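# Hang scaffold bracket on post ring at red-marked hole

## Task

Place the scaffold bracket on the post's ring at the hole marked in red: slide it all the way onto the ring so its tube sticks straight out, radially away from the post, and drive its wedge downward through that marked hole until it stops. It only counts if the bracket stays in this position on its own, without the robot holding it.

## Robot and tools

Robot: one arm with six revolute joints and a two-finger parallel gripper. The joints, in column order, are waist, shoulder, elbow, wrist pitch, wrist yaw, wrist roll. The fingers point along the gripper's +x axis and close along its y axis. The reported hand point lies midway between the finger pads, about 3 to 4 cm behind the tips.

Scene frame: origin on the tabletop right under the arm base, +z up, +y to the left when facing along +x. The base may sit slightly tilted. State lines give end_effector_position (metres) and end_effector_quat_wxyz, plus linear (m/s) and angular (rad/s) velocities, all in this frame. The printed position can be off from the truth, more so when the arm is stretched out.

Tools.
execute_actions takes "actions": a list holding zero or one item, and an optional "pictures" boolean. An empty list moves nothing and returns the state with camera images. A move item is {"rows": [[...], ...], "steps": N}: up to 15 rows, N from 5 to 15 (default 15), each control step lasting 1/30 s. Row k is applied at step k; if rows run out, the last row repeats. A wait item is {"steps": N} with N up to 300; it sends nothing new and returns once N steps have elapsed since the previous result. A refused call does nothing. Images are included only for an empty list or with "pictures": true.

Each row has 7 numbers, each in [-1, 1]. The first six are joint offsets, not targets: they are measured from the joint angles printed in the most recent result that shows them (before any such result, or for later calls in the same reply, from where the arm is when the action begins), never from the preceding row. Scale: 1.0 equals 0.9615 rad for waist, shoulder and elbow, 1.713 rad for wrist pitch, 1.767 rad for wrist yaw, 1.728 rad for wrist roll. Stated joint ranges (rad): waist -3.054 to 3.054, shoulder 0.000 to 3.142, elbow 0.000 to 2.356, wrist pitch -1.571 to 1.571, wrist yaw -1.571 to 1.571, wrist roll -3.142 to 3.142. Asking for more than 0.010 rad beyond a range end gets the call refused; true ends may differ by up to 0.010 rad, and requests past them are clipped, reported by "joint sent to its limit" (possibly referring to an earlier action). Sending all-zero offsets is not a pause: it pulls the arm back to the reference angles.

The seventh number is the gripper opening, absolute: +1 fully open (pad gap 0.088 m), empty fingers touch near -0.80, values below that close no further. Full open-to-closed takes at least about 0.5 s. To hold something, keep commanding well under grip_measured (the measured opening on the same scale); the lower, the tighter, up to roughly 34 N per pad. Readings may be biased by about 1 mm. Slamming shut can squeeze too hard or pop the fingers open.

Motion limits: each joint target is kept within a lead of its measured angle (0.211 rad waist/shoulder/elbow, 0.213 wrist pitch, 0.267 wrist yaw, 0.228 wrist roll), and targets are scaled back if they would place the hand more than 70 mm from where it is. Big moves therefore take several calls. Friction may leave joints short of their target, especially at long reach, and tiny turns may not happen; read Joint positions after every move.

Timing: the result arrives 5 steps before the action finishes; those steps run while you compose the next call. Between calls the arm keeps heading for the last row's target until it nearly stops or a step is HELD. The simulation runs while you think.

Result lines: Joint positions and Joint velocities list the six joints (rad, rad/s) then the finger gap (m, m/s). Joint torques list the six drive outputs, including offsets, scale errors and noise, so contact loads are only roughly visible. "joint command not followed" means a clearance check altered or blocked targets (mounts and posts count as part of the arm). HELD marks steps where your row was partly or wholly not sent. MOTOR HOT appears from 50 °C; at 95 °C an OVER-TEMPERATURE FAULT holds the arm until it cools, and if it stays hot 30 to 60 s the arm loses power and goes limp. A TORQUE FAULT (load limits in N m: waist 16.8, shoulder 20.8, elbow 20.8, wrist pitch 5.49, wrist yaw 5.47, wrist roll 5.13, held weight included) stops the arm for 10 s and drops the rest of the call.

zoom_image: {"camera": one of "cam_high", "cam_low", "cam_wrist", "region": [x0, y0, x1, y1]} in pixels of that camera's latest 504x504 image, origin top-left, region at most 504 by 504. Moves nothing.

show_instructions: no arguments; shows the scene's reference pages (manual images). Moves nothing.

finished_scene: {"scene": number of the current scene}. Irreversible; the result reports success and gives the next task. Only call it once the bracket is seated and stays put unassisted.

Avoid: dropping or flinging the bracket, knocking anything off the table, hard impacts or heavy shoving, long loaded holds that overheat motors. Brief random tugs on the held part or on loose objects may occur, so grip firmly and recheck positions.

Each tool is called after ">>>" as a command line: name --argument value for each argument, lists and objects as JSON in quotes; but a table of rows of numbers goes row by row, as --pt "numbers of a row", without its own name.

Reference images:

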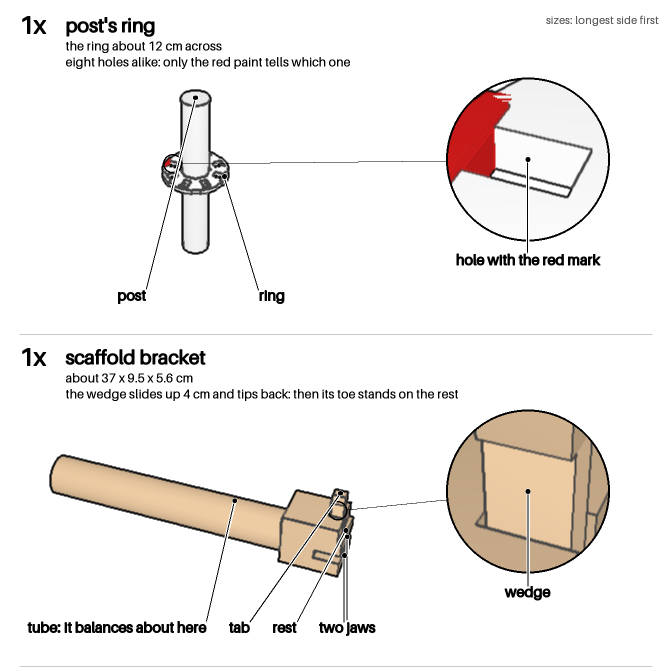

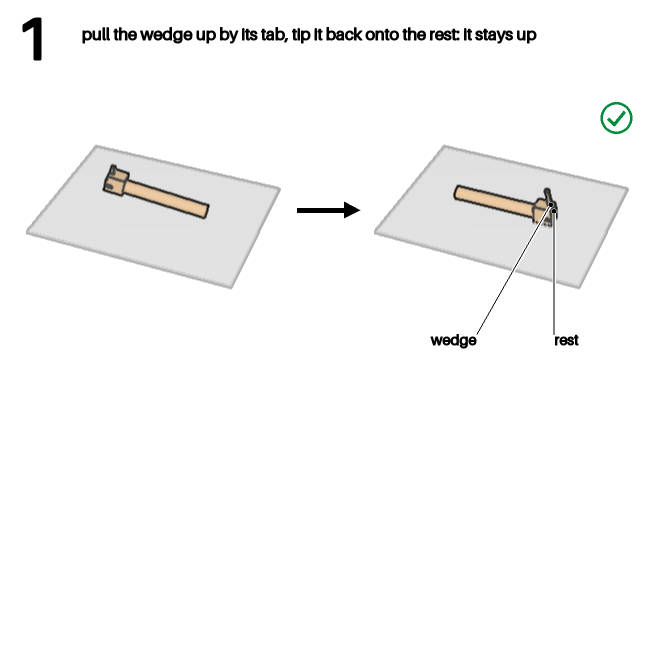

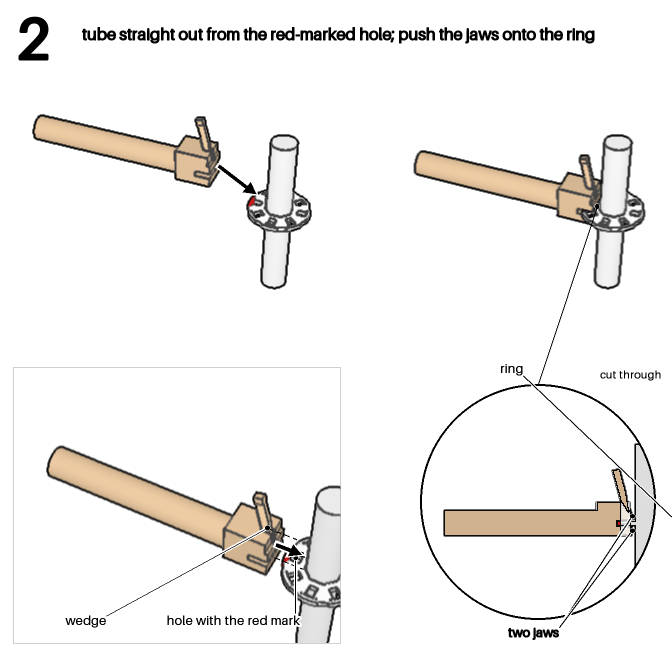

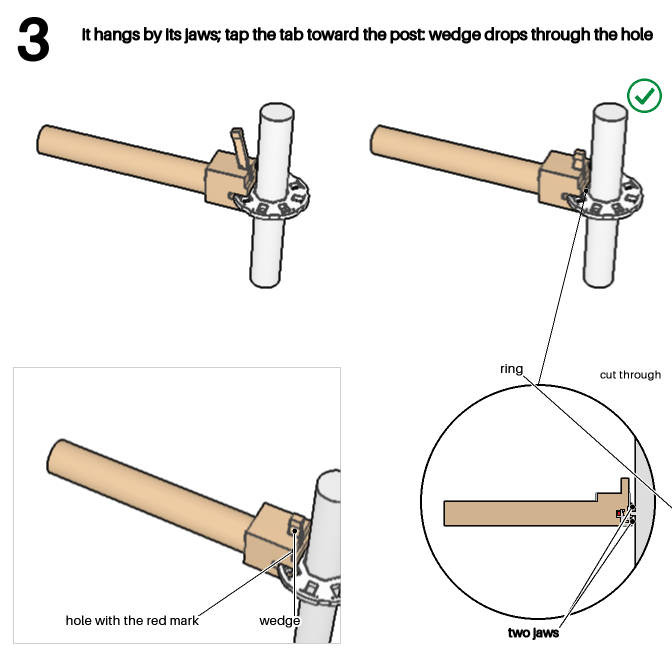

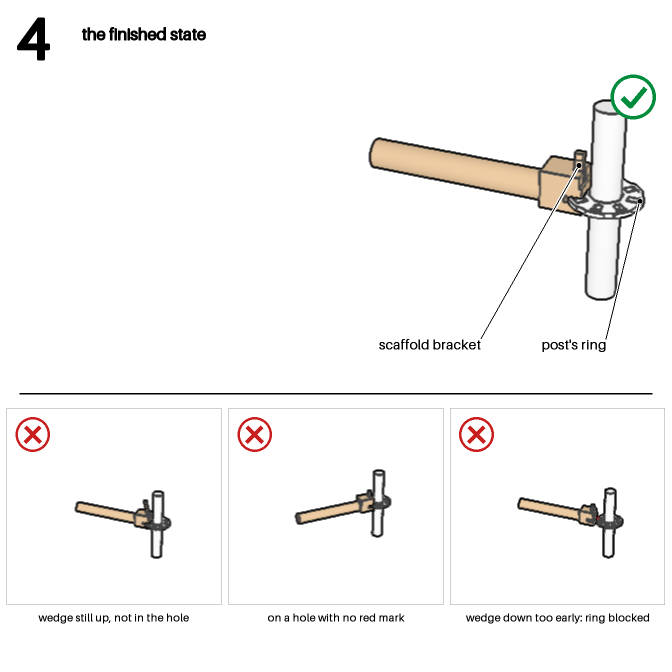

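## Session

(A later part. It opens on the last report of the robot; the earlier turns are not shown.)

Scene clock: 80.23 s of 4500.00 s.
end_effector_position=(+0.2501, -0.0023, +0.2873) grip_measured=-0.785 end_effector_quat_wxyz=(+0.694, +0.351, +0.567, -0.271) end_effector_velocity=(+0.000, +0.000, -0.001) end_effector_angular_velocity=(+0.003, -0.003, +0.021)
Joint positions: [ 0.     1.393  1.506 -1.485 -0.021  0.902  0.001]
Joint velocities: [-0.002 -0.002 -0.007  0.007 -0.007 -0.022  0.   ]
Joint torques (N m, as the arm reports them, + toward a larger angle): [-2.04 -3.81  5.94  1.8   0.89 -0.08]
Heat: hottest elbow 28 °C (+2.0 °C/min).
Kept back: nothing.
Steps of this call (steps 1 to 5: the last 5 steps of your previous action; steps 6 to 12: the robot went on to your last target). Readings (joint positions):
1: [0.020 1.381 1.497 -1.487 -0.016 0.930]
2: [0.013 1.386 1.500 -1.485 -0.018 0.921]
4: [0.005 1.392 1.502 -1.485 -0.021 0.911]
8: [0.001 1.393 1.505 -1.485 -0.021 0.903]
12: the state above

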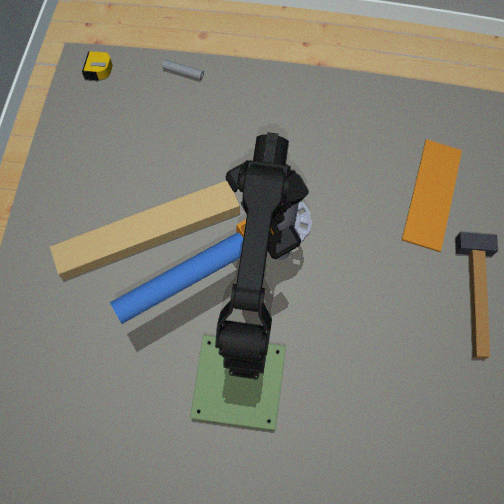

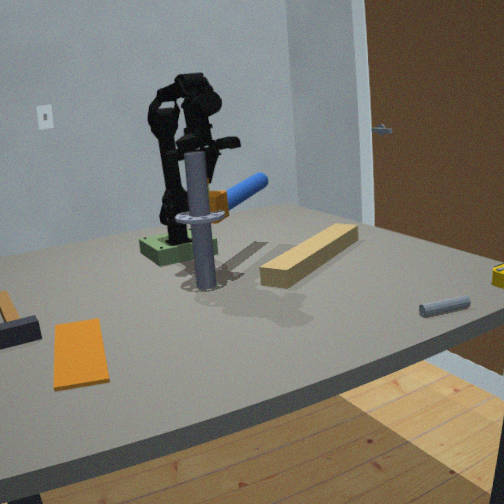

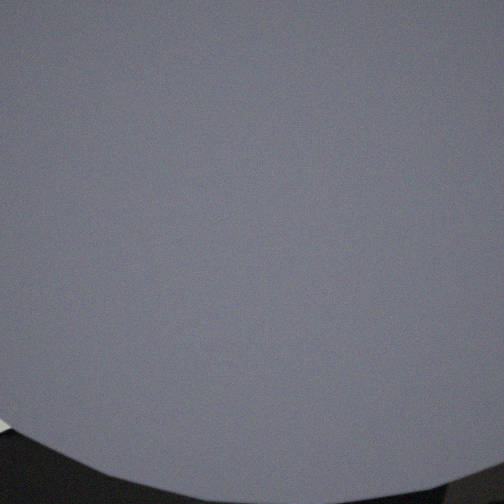

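>>> execute_actions --actions '[{"rows":[[0.03,-0.012,-0.01,-0.002,0.005,0.016,-1],[0.06,-0.024,-0.02,-0.004,0.01,0.033,-1],[0.09,-0.036,-0.03,-0.006,0.012,0.05,-1],[0.12,-0.05,-0.04,-0.008,0.012,0.066,-1]],"steps":15}]'

>>> execute_actions --actions '[{"steps":10}]' --pictures true

>>> zoom_image --camera "cam_low" --region '[160, 130, 300, 250]'

Scene clock: 80.87 s of 4500.00 s.
end_effector_position=(+0.2383, +0.0209, +0.2894) grip_measured=-0.785 end_effector_quat_wxyz=(+0.695, +0.352, +0.566, -0.269) end_effector_velocity=(-0.012, +0.013, -0.001) end_effector_angular_velocity=(+0.024, +0.005, -0.026)
Joint positions: [ 0.107  1.351  1.481 -1.495 -0.001  1.005  0.001]
Joint velocities: [ 0.051 -0.037 -0.032 -0.007 -0.007  0.081  0.   ]
Joint torques (N m, as the arm reports them, + toward a larger angle): [ 0.17 -4.92  3.66  0.71  0.01  0.03]
Heat: hottest elbow 29 °C (+3.0 °C/min).
Steps of this call (steps 1 to 9: the robot went on to your last target; steps 10 to 19: the first 10 steps of this action). Readings (joint positions):
10: [0.003 1.393 1.506 -1.486 -0.019 0.905]
11: [0.012 1.392 1.505 -1.486 -0.015 0.917]
13: [0.049 1.380 1.494 -1.490 -0.006 0.956]
17: [0.101 1.356 1.483 -1.494 -0.001 0.998]
19: the state above

Scene clock: 81.20 s of 4500.00 s.
end_effector_position=(+0.2374, +0.0220, +0.2882) grip_measured=-0.785 end_effector_quat_wxyz=(+0.693, +0.353, +0.567, -0.270) end_effector_velocity=(-0.002, +0.000, -0.000) end_effector_angular_velocity=(+0.008, +0.008, -0.008)
Joint positions: [ 0.112  1.351  1.477 -1.496 -0.001  1.013  0.001]
Joint velocities: [-0.002 -0.002 -0.002 -0.007 -0.007  0.007 -0.   ]
Joint torques (N m, as the arm reports them, + toward a larger angle): [ 0.37 -5.24  3.78  0.71  0.01  0.04]
Heat: hottest elbow 28 °C (+2.0 °C/min).
Kept back: nothing.
Steps of this call (steps 1 to 5: the last 5 steps of your previous action; steps 6 to 10: the robot went on to your last target). Readings (joint positions):
1: [0.109 1.351 1.480 -1.495 -0.001 1.008]
2: [0.110 1.351 1.480 -1.495 -0.001 1.009]
4: [0.111 1.351 1.478 -1.496 -0.001 1.011]
8: [0.112 1.351 1.477 -1.496 -0.001 1.013]
10: the state above

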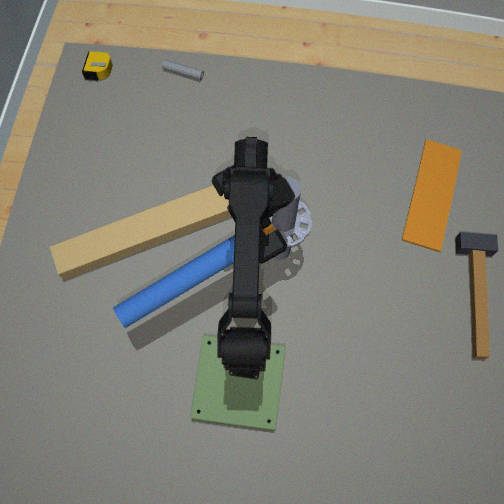

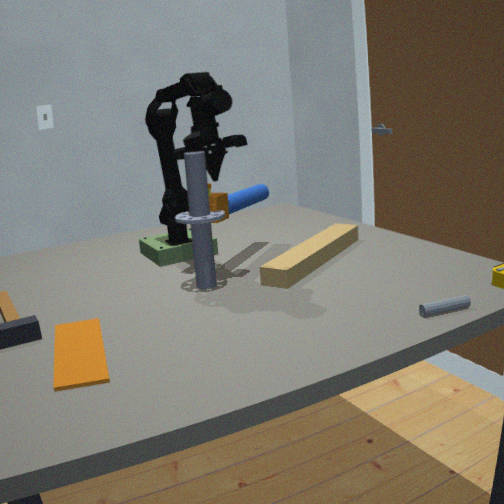

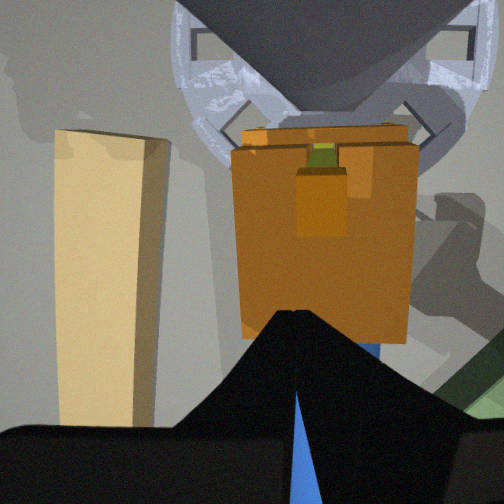

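Region (160, 130, 300, 250) of cam_low's 504x504 image, scaled by 3.600, with more detail than that image has; it fills the top 432 rows of this view, and the rest is white.

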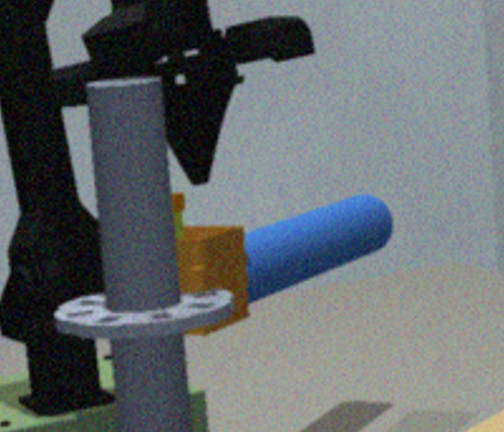

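>>> execute_actions --actions '[{"rows":[[0,0,0,0,0,-1,-1]],"steps":15}]'

>>> execute_actions --actions '[{"steps":20}]'

Scene clock: 82.80 s of 4500.00 s.
end_effector_position=(+0.2373, +0.0220, +0.2883) grip_measured=-0.785 end_effector_quat_wxyz=(+0.767, +0.133, +0.622, -0.091) end_effector_velocity=(+0.000, +0.003, +0.001) end_effector_angular_velocity=(-0.364, -0.056, +1.799)
Joint positions: [ 0.112  1.351  1.477 -1.497 -0.001  0.415  0.001]
Joint velocities: [-0.002 -0.007 -0.002  0.007 -0.022 -1.839 -0.   ]
Joint torques (N m, as the arm reports them, + toward a larger angle): [-0.02 -4.6   4.71  0.99 -0.05 -0.1 ]
Heat: hottest elbow 28 °C (+2.0 °C/min).
From where the robot then was, a joint's target lay farther than a number of 1.0 reaches, so one or more steps of this call were cut to that.
Steps of this call (steps 1 to 15: the robot went on to your last target; steps 16 to 38: nothing new was sent; steps 39 to 48: the first 10 steps of this action). Readings (joint positions):
39: [0.112 1.351 1.477 -1.496 -0.001 0.965]
40: [0.112 1.351 1.477 -1.497 -0.001 0.903]
42: [0.112 1.351 1.477 -1.497 -0.001 0.781]
46: [0.112 1.351 1.477 -1.497 -0.001 0.536]
48: the state above

Scene clock: 93.33 s of 4500.00 s.
end_effector_position=(+0.2128, +0.0057, +0.2852) grip_measured=-0.785 end_effector_quat_wxyz=(+0.743, -0.144, +0.643, +0.118) end_effector_velocity=(-0.005, -0.001, -0.001) end_effector_angular_velocity=(+0.003, +0.023, +0.016)
Joint positions: [ 0.062  1.311  1.447 -1.574  0.02  -0.33   0.001]
Joint velocities: [-0.007 -0.002 -0.002 -0.022 -0.007 -0.022 -0.   ]
Joint torques (N m, as the arm reports them, + toward a larger angle): [ 0.51 -3.13  4.97  0.84 -0.09 -0.06]
Heat: hottest elbow 29 °C (+2.0 °C/min).
TORQUE FAULT: the external load on joint 4 (wrist pitch) reached its load limit, and the arm stopped for 10 seconds. The arm's remaining commands of this call were not run. The arm holds where it stopped, with its grip as last carried out, and accepts commands again: back off and push less far. The arm stops again, at the same cost, whenever a joint's load reaches its limit.
Kept back: nothing.
The stop began at step 16 of this call (marked STOPPED below). From that step on the arm followed nothing that you had sent. Nothing is kept back now, and the robot has no last target.
Steps of this call (steps 1 to 5: the last 5 steps of your previous action; steps 6 to 15: the robot went on to your last target; steps 16 to 316: the stop). Readings (joint positions):
1: [0.112 1.351 1.477 -1.497 -0.001 0.354]
2: [0.112 1.351 1.477 -1.497 -0.001 0.293]
4: [0.112 1.351 1.477 -1.497 -0.001 0.171]
8: [0.106 1.347 1.475 -1.527 0.002 -0.045]
16: [0.063 1.313 1.447 -1.575 0.020 -0.347] STOPPED
316: the state above

>>> execute_actions --actions '[{"rows":[[0.02,-0.03,0,0.01,0,0,-1],[0.04,-0.06,0,0.02,0,0,-1],[0.06,-0.09,0,0.03,0,0,-1],[0.08,-0.12,0,0.03,0,0,-1],[0.08,-0.12,0,0.03,0,-0.1,-1],[0.08,-0.12,0,0.03,0,-0.3,-1],[0.08,-0.12,0,0.03,0,-0.6,-1],[0.08,-0.12,0,0.03,0,-1,-1]],"steps":15}]'

>>> execute_actions --actions '[{"steps":25}]' --pictures true

Scene clock: 94.17 s of 4500.00 s.
end_effector_position=(+0.2049, +0.0197, +0.3087) grip_measured=-0.785 end_effector_quat_wxyz=(+0.746, -0.302, +0.546, +0.232) end_effector_velocity=(+0.005, +0.008, +0.009) end_effector_angular_velocity=(-0.531, -0.109, +1.789)
Joint positions: [ 0.133  1.199  1.447 -1.529  0.022 -0.672  0.001]
Joint velocities: [ 0.032 -0.032 -0.002  0.051 -0.007 -1.839 -0.   ]
Joint torques (N m, as the arm reports them, + toward a larger angle): [ 0.23 -2.98  4.64  1.35 -0.19 -0.05]
Heat: hottest elbow 29 °C (+2.0 °C/min).
Steps of this call (steps 1 to 15: nothing new was sent; steps 16 to 25: the first 10 steps of this action). Readings (joint positions):
16: [0.063 1.309 1.447 -1.574 0.020 -0.330]
17: [0.068 1.302 1.447 -1.571 0.021 -0.327]
19: [0.091 1.271 1.444 -1.548 0.022 -0.326]
23: [0.129 1.208 1.447 -1.532 0.021 -0.550]
25: the state above

Scene clock: 95.00 s of 4500.00 s.
end_effector_position=(+0.2056, +0.0205, +0.3091) grip_measured=-0.785 end_effector_quat_wxyz=(-0.393, +0.705, -0.278, -0.522) end_effector_velocity=(-0.000, -0.000, -0.000) end_effector_angular_velocity=(-0.096, -0.013, +0.323)
Joint positions: [ 0.136  1.199  1.447 -1.525  0.021 -2.026  0.001]
Joint velocities: [-0.007 -0.007 -0.007  0.007 -0.007 -0.344  0.   ]
Joint torques (N m, as the arm reports them, + toward a larger angle): [ 0.31 -3.44  4.59  1.18 -0.19 -0.08]
Heat: hottest elbow 29 °C (+2.0 °C/min).
Kept back: nothing.
Steps of this call (steps 1 to 5: the last 5 steps of your previous action; steps 6 to 25: the robot went on to your last target). Readings (joint positions):
1: [0.134 1.199 1.447 -1.527 0.022 -0.733]
2: [0.134 1.199 1.447 -1.526 0.022 -0.794]
4: [0.135 1.199 1.447 -1.526 0.022 -0.916]
8: [0.136 1.199 1.447 -1.525 0.022 -1.160]
25: the state above

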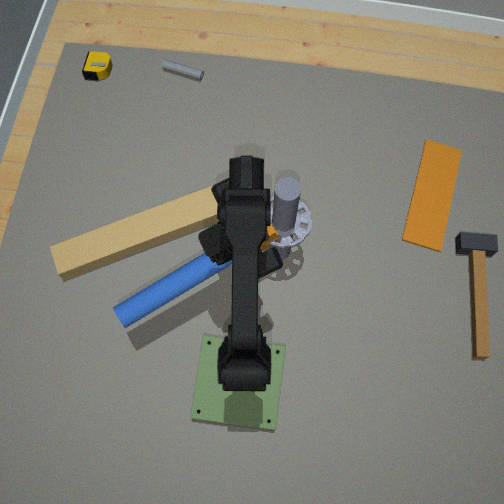

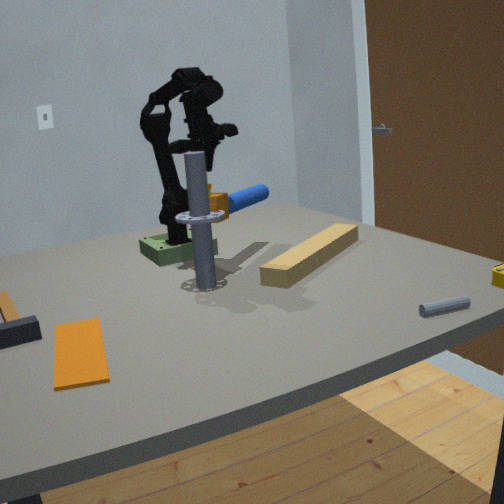

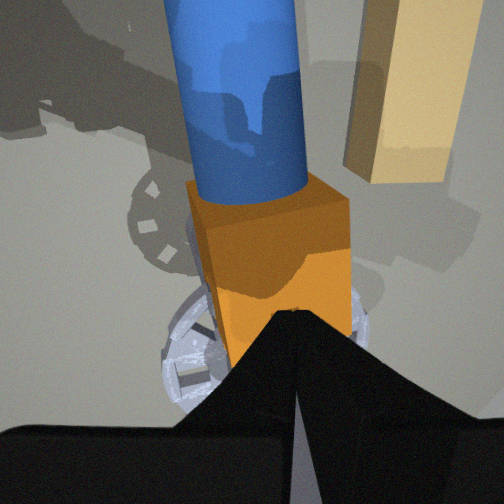

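>>> execute_actions --actions '[{"rows":[[-0.013,0.023,0.011,0,-0.001,-0.011,-1],[-0.026,0.047,0.022,0.001,-0.002,-0.022,-1],[-0.039,0.07,0.033,0.001,-0.004,-0.034,-1],[-0.052,0.094,0.044,0.002,-0.005,-0.045,-1],[-0.065,0.117,0.055,0.002,-0.006,-0.056,-1],[-0.078,0.14,0.066,0.003,-0.007,-0.067,-1],[-0.091,0.164,0.077,0.003,-0.008,-0.078,-1],[-0.104,0.187,0.088,0.004,-0.01,-0.09,-1],[-0.117,0.21,0.098,0.004,-0.011,-0.101,-1],[-0.129,0.234,0.105,0.005,-0.012,-0.112,-1]],"steps":15}]'

>>> execute_actions --actions '[{"steps":12}]' --pictures true

>>> zoom_image --camera "cam_low" --region '[160, 130, 300, 250]'

>>> zoom_image --camera "cam_high" --region '[190, 150, 330, 290]'

Scene clock: 95.77 s of 4500.00 s.
end_effector_position=(+0.2387, +0.0050, +0.2968) grip_measured=-0.785 end_effector_quat_wxyz=(-0.356, +0.695, -0.283, -0.557) end_effector_velocity=(+0.128, -0.073, -0.074) end_effector_angular_velocity=(-0.068, +0.415, +0.208)
Joint positions: [ 0.048  1.357  1.517 -1.521  0.009 -2.167  0.001]
Joint velocities: [-0.359  0.672  0.266 -0.007 -0.066 -0.564 -0.   ]
Joint torques (N m, as the arm reports them, + toward a larger angle): [-0.39 -3.76  5.2   1.   -0.25 -0.06]
Heat: hottest elbow 29 °C (+2.0 °C/min).
Steps of this call (steps 1 to 13: the robot went on to your last target; steps 14 to 23: the first 10 steps of this action). Readings (joint positions):
14: [0.136 1.200 1.447 -1.525 0.021 -2.056]
15: [0.132 1.205 1.449 -1.525 0.021 -2.055]
17: [0.117 1.229 1.463 -1.525 0.019 -2.071]
21: [0.072 1.312 1.499 -1.523 0.013 -2.132]
23: the state above

Scene clock: 96.17 s of 4500.00 s.
end_effector_position=(+0.2507, -0.0020, +0.2902) grip_measured=-0.785 end_effector_quat_wxyz=(-0.345, +0.690, -0.284, -0.569) end_effector_velocity=(+0.002, -0.001, +0.002) end_effector_angular_velocity=(+0.003, -0.012, +0.016)
Joint positions: [ 0.016  1.416  1.541 -1.517  0.004 -2.216  0.001]
Joint velocities: [-0.007 -0.002  0.002  0.007 -0.007 -0.022 -0.   ]
Joint torques (N m, as the arm reports them, + toward a larger angle): [-0.3  -4.13  5.22  0.78 -0.29 -0.07]
Heat: hottest elbow 29 °C (+2.0 °C/min).
Kept back: nothing.
Steps of this call (steps 1 to 5: the last 5 steps of your previous action; steps 6 to 12: the robot went on to your last target). Readings (joint positions):
1: [0.038 1.376 1.524 -1.519 0.008 -2.182]
2: [0.030 1.392 1.528 -1.517 0.007 -2.192]
4: [0.021 1.410 1.531 -1.517 0.006 -2.204]
8: [0.017 1.416 1.537 -1.517 0.004 -2.213]
12: the state above

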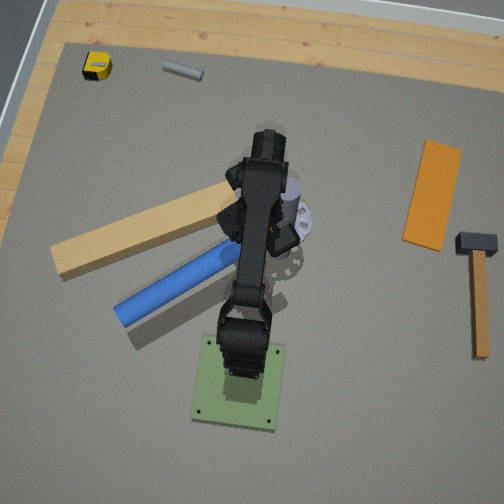

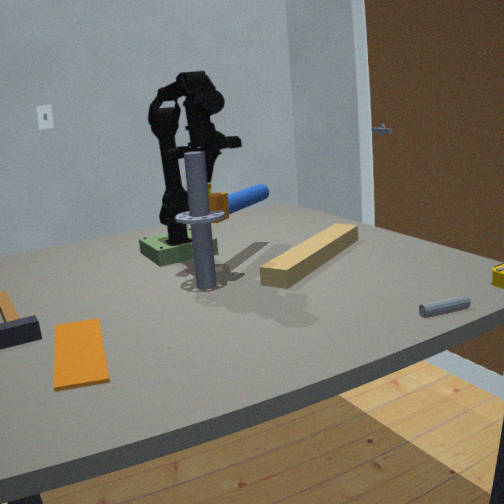

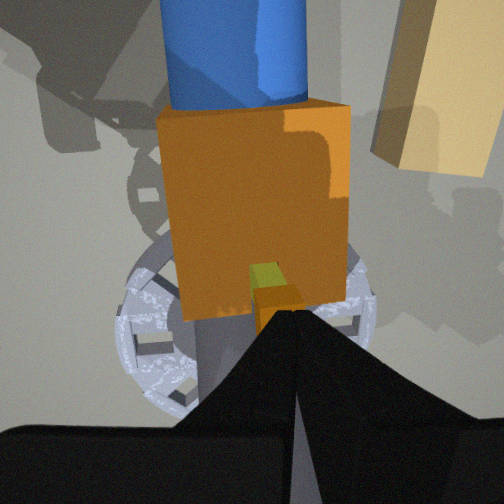

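Region (160, 130, 300, 250) of cam_low's 504x504 image, scaled by 3.600, with more detail than that image has; it fills the top 432 rows of this view, and the rest is white.

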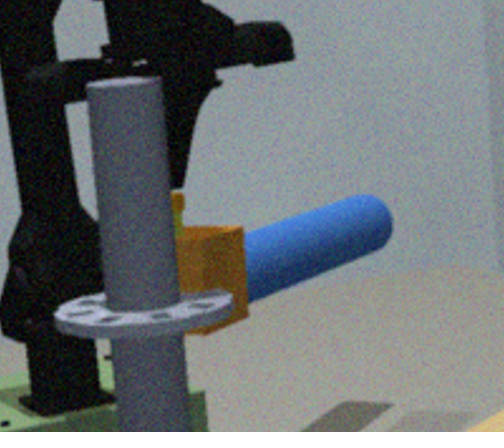

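Region (190, 150, 330, 290) of cam_high's 504x504 image, scaled by 3.600, with more detail than that image has.

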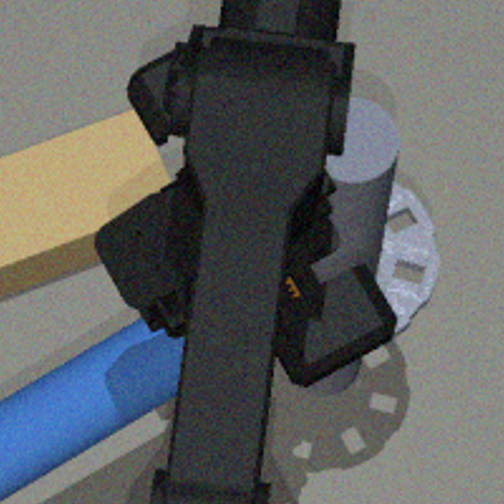

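>>> execute_actions --actions '[{"rows":[[0,-0.004,-0.016,0.006,0,0,-1],[0,-0.008,-0.032,0.013,0,0,-1],[0,-0.012,-0.048,0.019,0,0,-1],[0,-0.016,-0.064,0.026,0,0,-1],[0,-0.02,-0.08,0.032,0,0,-1],[0,-0.024,-0.096,0.038,0,0,-1],[0,-0.028,-0.112,0.045,0,0,-1],[0,-0.033,-0.13,0.052,0,0,-1]],"steps":15}]'

>>> execute_actions --actions '[{"steps":10}]' --pictures true

>>> zoom_image --camera "cam_low" --region '[160, 130, 300, 250]'

Scene clock: 97.20 s of 4500.00 s.
end_effector_position=(+0.2512, -0.0021, +0.2845) grip_measured=-0.785 end_effector_quat_wxyz=(-0.352, +0.703, -0.276, -0.553) end_effector_velocity=(-0.011, +0.004, -0.006) end_effector_angular_velocity=(+0.019, -0.110, +0.014)
Joint positions: [ 0.015  1.37   1.471 -1.445  0.004 -2.217  0.001]
Joint velocities: [ 0.002 -0.139 -0.154  0.125 -0.022 -0.007 -0.   ]
Joint torques (N m, as the arm reports them, + toward a larger angle): [ 0.05 -1.89  1.16  1.16 -0.12  0.03]
Heat: hottest elbow 29 °C (+2.0 °C/min).
Steps of this call (steps 1 to 21: the robot went on to your last target; steps 22 to 31: the first 10 steps of this action). Readings (joint positions):
22: [0.015 1.416 1.541 -1.516 0.004 -2.217]
23: [0.015 1.416 1.538 -1.513 0.004 -2.217]
25: [0.015 1.412 1.523 -1.496 0.004 -2.217]
29: [0.015 1.384 1.486 -1.460 0.004 -2.217]
31: the state above

Scene clock: 97.53 s of 4500.00 s.
end_effector_position=(+0.2510, -0.0021, +0.2841) grip_measured=-0.785 end_effector_quat_wxyz=(-0.353, +0.706, -0.274, -0.549) end_effector_velocity=(-0.003, -0.002, -0.002) end_effector_angular_velocity=(-0.009, +0.012, +0.003)
Joint positions: [ 0.015  1.359  1.459 -1.432  0.004 -2.217  0.001]
Joint velocities: [-0.002 -0.002 -0.007 -0.007  0.007 -0.007 -0.   ]
Joint torques (N m, as the arm reports them, + toward a larger angle): [-0.03 -1.6   0.84  1.22 -0.11  0.02]
Heat: hottest elbow 29 °C (+2.0 °C/min).
Kept back: nothing.
Steps of this call (steps 1 to 5: the last 5 steps of your previous action; steps 6 to 10: the robot went on to your last target). Readings (joint positions):
1: [0.015 1.367 1.467 -1.441 0.004 -2.217]
2: [0.015 1.364 1.464 -1.439 0.004 -2.217]
4: [0.015 1.362 1.461 -1.435 0.004 -2.217]
8: [0.015 1.359 1.459 -1.432 0.004 -2.217]
10: the state above

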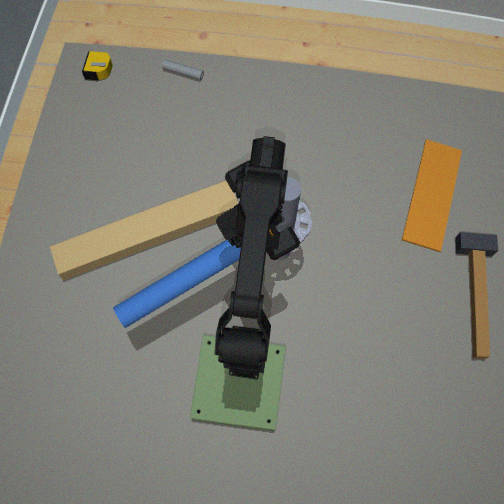

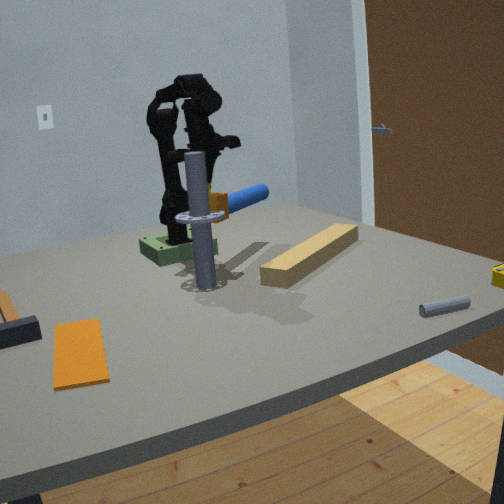

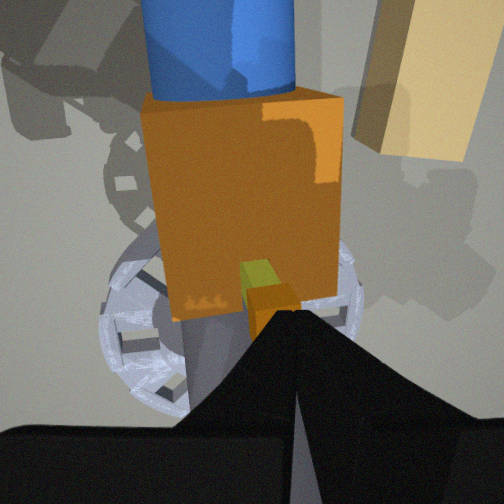

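Region (160, 130, 300, 250) of cam_low's 504x504 image, scaled by 3.600, with more detail than that image has; it fills the top 432 rows of this view, and the rest is white.

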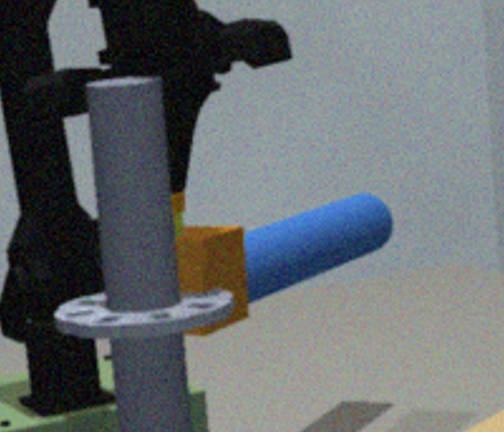

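>>> execute_actions --actions '[{"rows":[[0.02,-0.01,0.02,-0.01,0,0,-1],[0.05,-0.03,0.05,-0.025,0,0,-1],[0.09,-0.06,0.08,-0.04,0,0,-1],[0.14,-0.10,0.10,-0.05,0,0,-1],[0.2,-0.14,0.10,-0.05,0,0,-1],[0.3,-0.16,0.10,-0.05,0,0,-1],[0.4,-0.16,0.10,-0.05,0,0,-1],[0.5,-0.16,0.10,-0.05,0,0,-1],[0.6,-0.16,0.10,-0.05,0,0,-1]],"steps":15}]'

>>> execute_actions --actions '[{"steps":15}]' --pictures true

>>> zoom_image --camera "cam_high" --region '[90, 150, 330, 350]'

>>> zoom_image --camera "cam_low" --region '[160, 130, 300, 250]'

Scene clock: 98.37 s of 4500.00 s.
end_effector_position=(+0.2066, +0.0766, +0.3374) grip_measured=-0.785 end_effector_quat_wxyz=(-0.278, +0.781, -0.109, -0.548) end_effector_velocity=(-0.197, +0.336, +0.112) end_effector_angular_velocity=(+0.138, -0.421, +1.716)
Joint positions: [ 0.376  1.215  1.55  -1.508  0.006 -2.217  0.001]
Joint velocities: [ 1.707 -0.344  0.164 -0.066 -0.007 -0.007 -0.   ]
Joint torques (N m, as the arm reports them, + toward a larger angle): [-0.04 -1.07  3.65  0.97 -0.18  0.02]
Heat: hottest elbow 29 °C (+2.0 °C/min).
Steps of this call (steps 1 to 15: the robot went on to your last target; steps 16 to 25: the first 10 steps of this action). Readings (joint positions):
16: [0.016 1.355 1.462 -1.432 0.005 -2.217]
17: [0.022 1.353 1.467 -1.438 0.008 -2.217]
19: [0.060 1.342 1.487 -1.469 0.008 -2.217]
23: [0.260 1.250 1.532 -1.502 0.006 -2.217]
25: the state above

Scene clock: 98.87 s of 4500.00 s.
end_effector_position=(+0.1830, +0.1180, +0.3400) grip_measured=-0.785 end_effector_quat_wxyz=(-0.220, +0.790, -0.023, -0.572) end_effector_velocity=(-0.003, +0.000, -0.001) end_effector_angular_velocity=(-0.012, +0.001, +0.016)
Joint positions: [ 0.588  1.206  1.554 -1.514  0.003 -2.217  0.001]
Joint velocities: [ 0.012 -0.002 -0.002 -0.007  0.007 -0.007  0.   ]
Joint torques (N m, as the arm reports them, + toward a larger angle): [ 0.26 -3.14  4.38  0.99 -0.06  0.01]
Heat: hottest elbow 29 °C (+2.0 °C/min).
Kept back: nothing.
Steps of this call (steps 1 to 5: the last 5 steps of your previous action; steps 6 to 15: the robot went on to your last target). Readings (joint positions):
1: [0.433 1.207 1.554 -1.510 0.006 -2.217]
2: [0.483 1.204 1.554 -1.511 0.003 -2.217]
4: [0.542 1.205 1.554 -1.513 0.002 -2.217]
8: [0.578 1.206 1.554 -1.514 0.002 -2.217]
15: the state above

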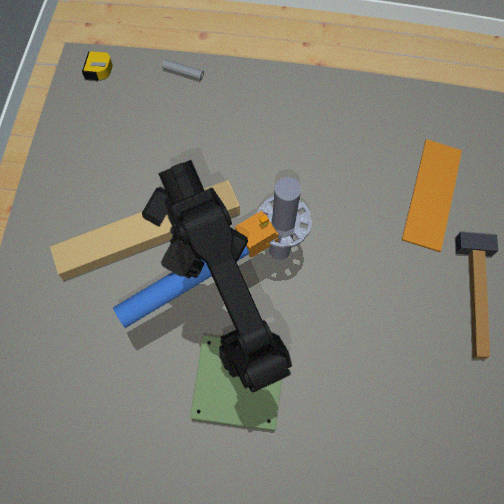

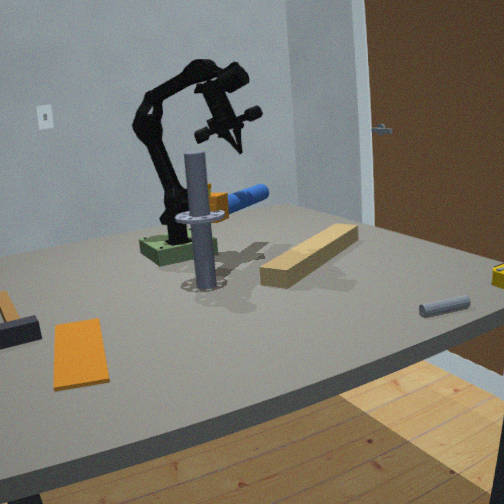

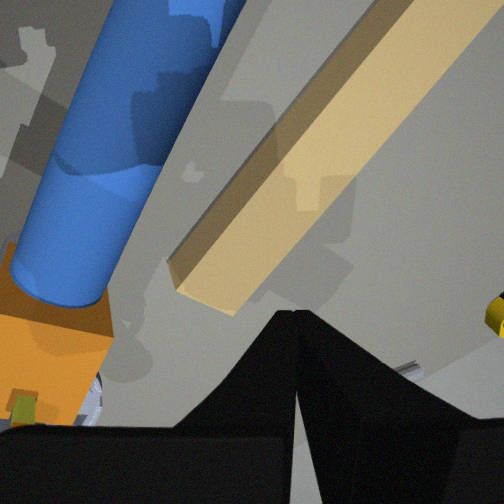

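Region (90, 150, 330, 350) of cam_high's 504x504 image, scaled by 2.100, with more detail than that image has.

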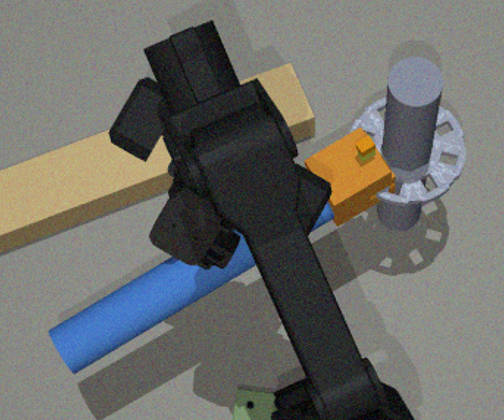

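Region (160, 130, 300, 250) of cam_low's 504x504 image, scaled by 3.600, with more detail than that image has; it fills the top 432 rows of this view, and the rest is white.

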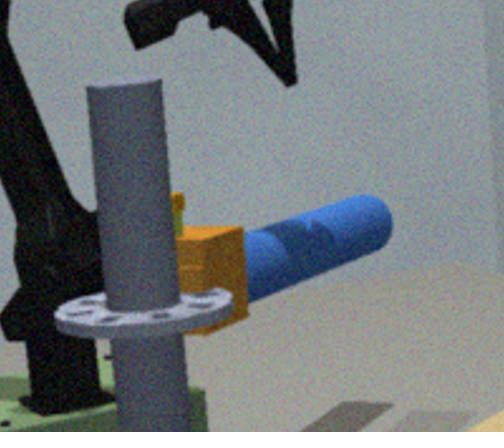

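>>> finished_scene --scene 1

The scene is finished: the task was done.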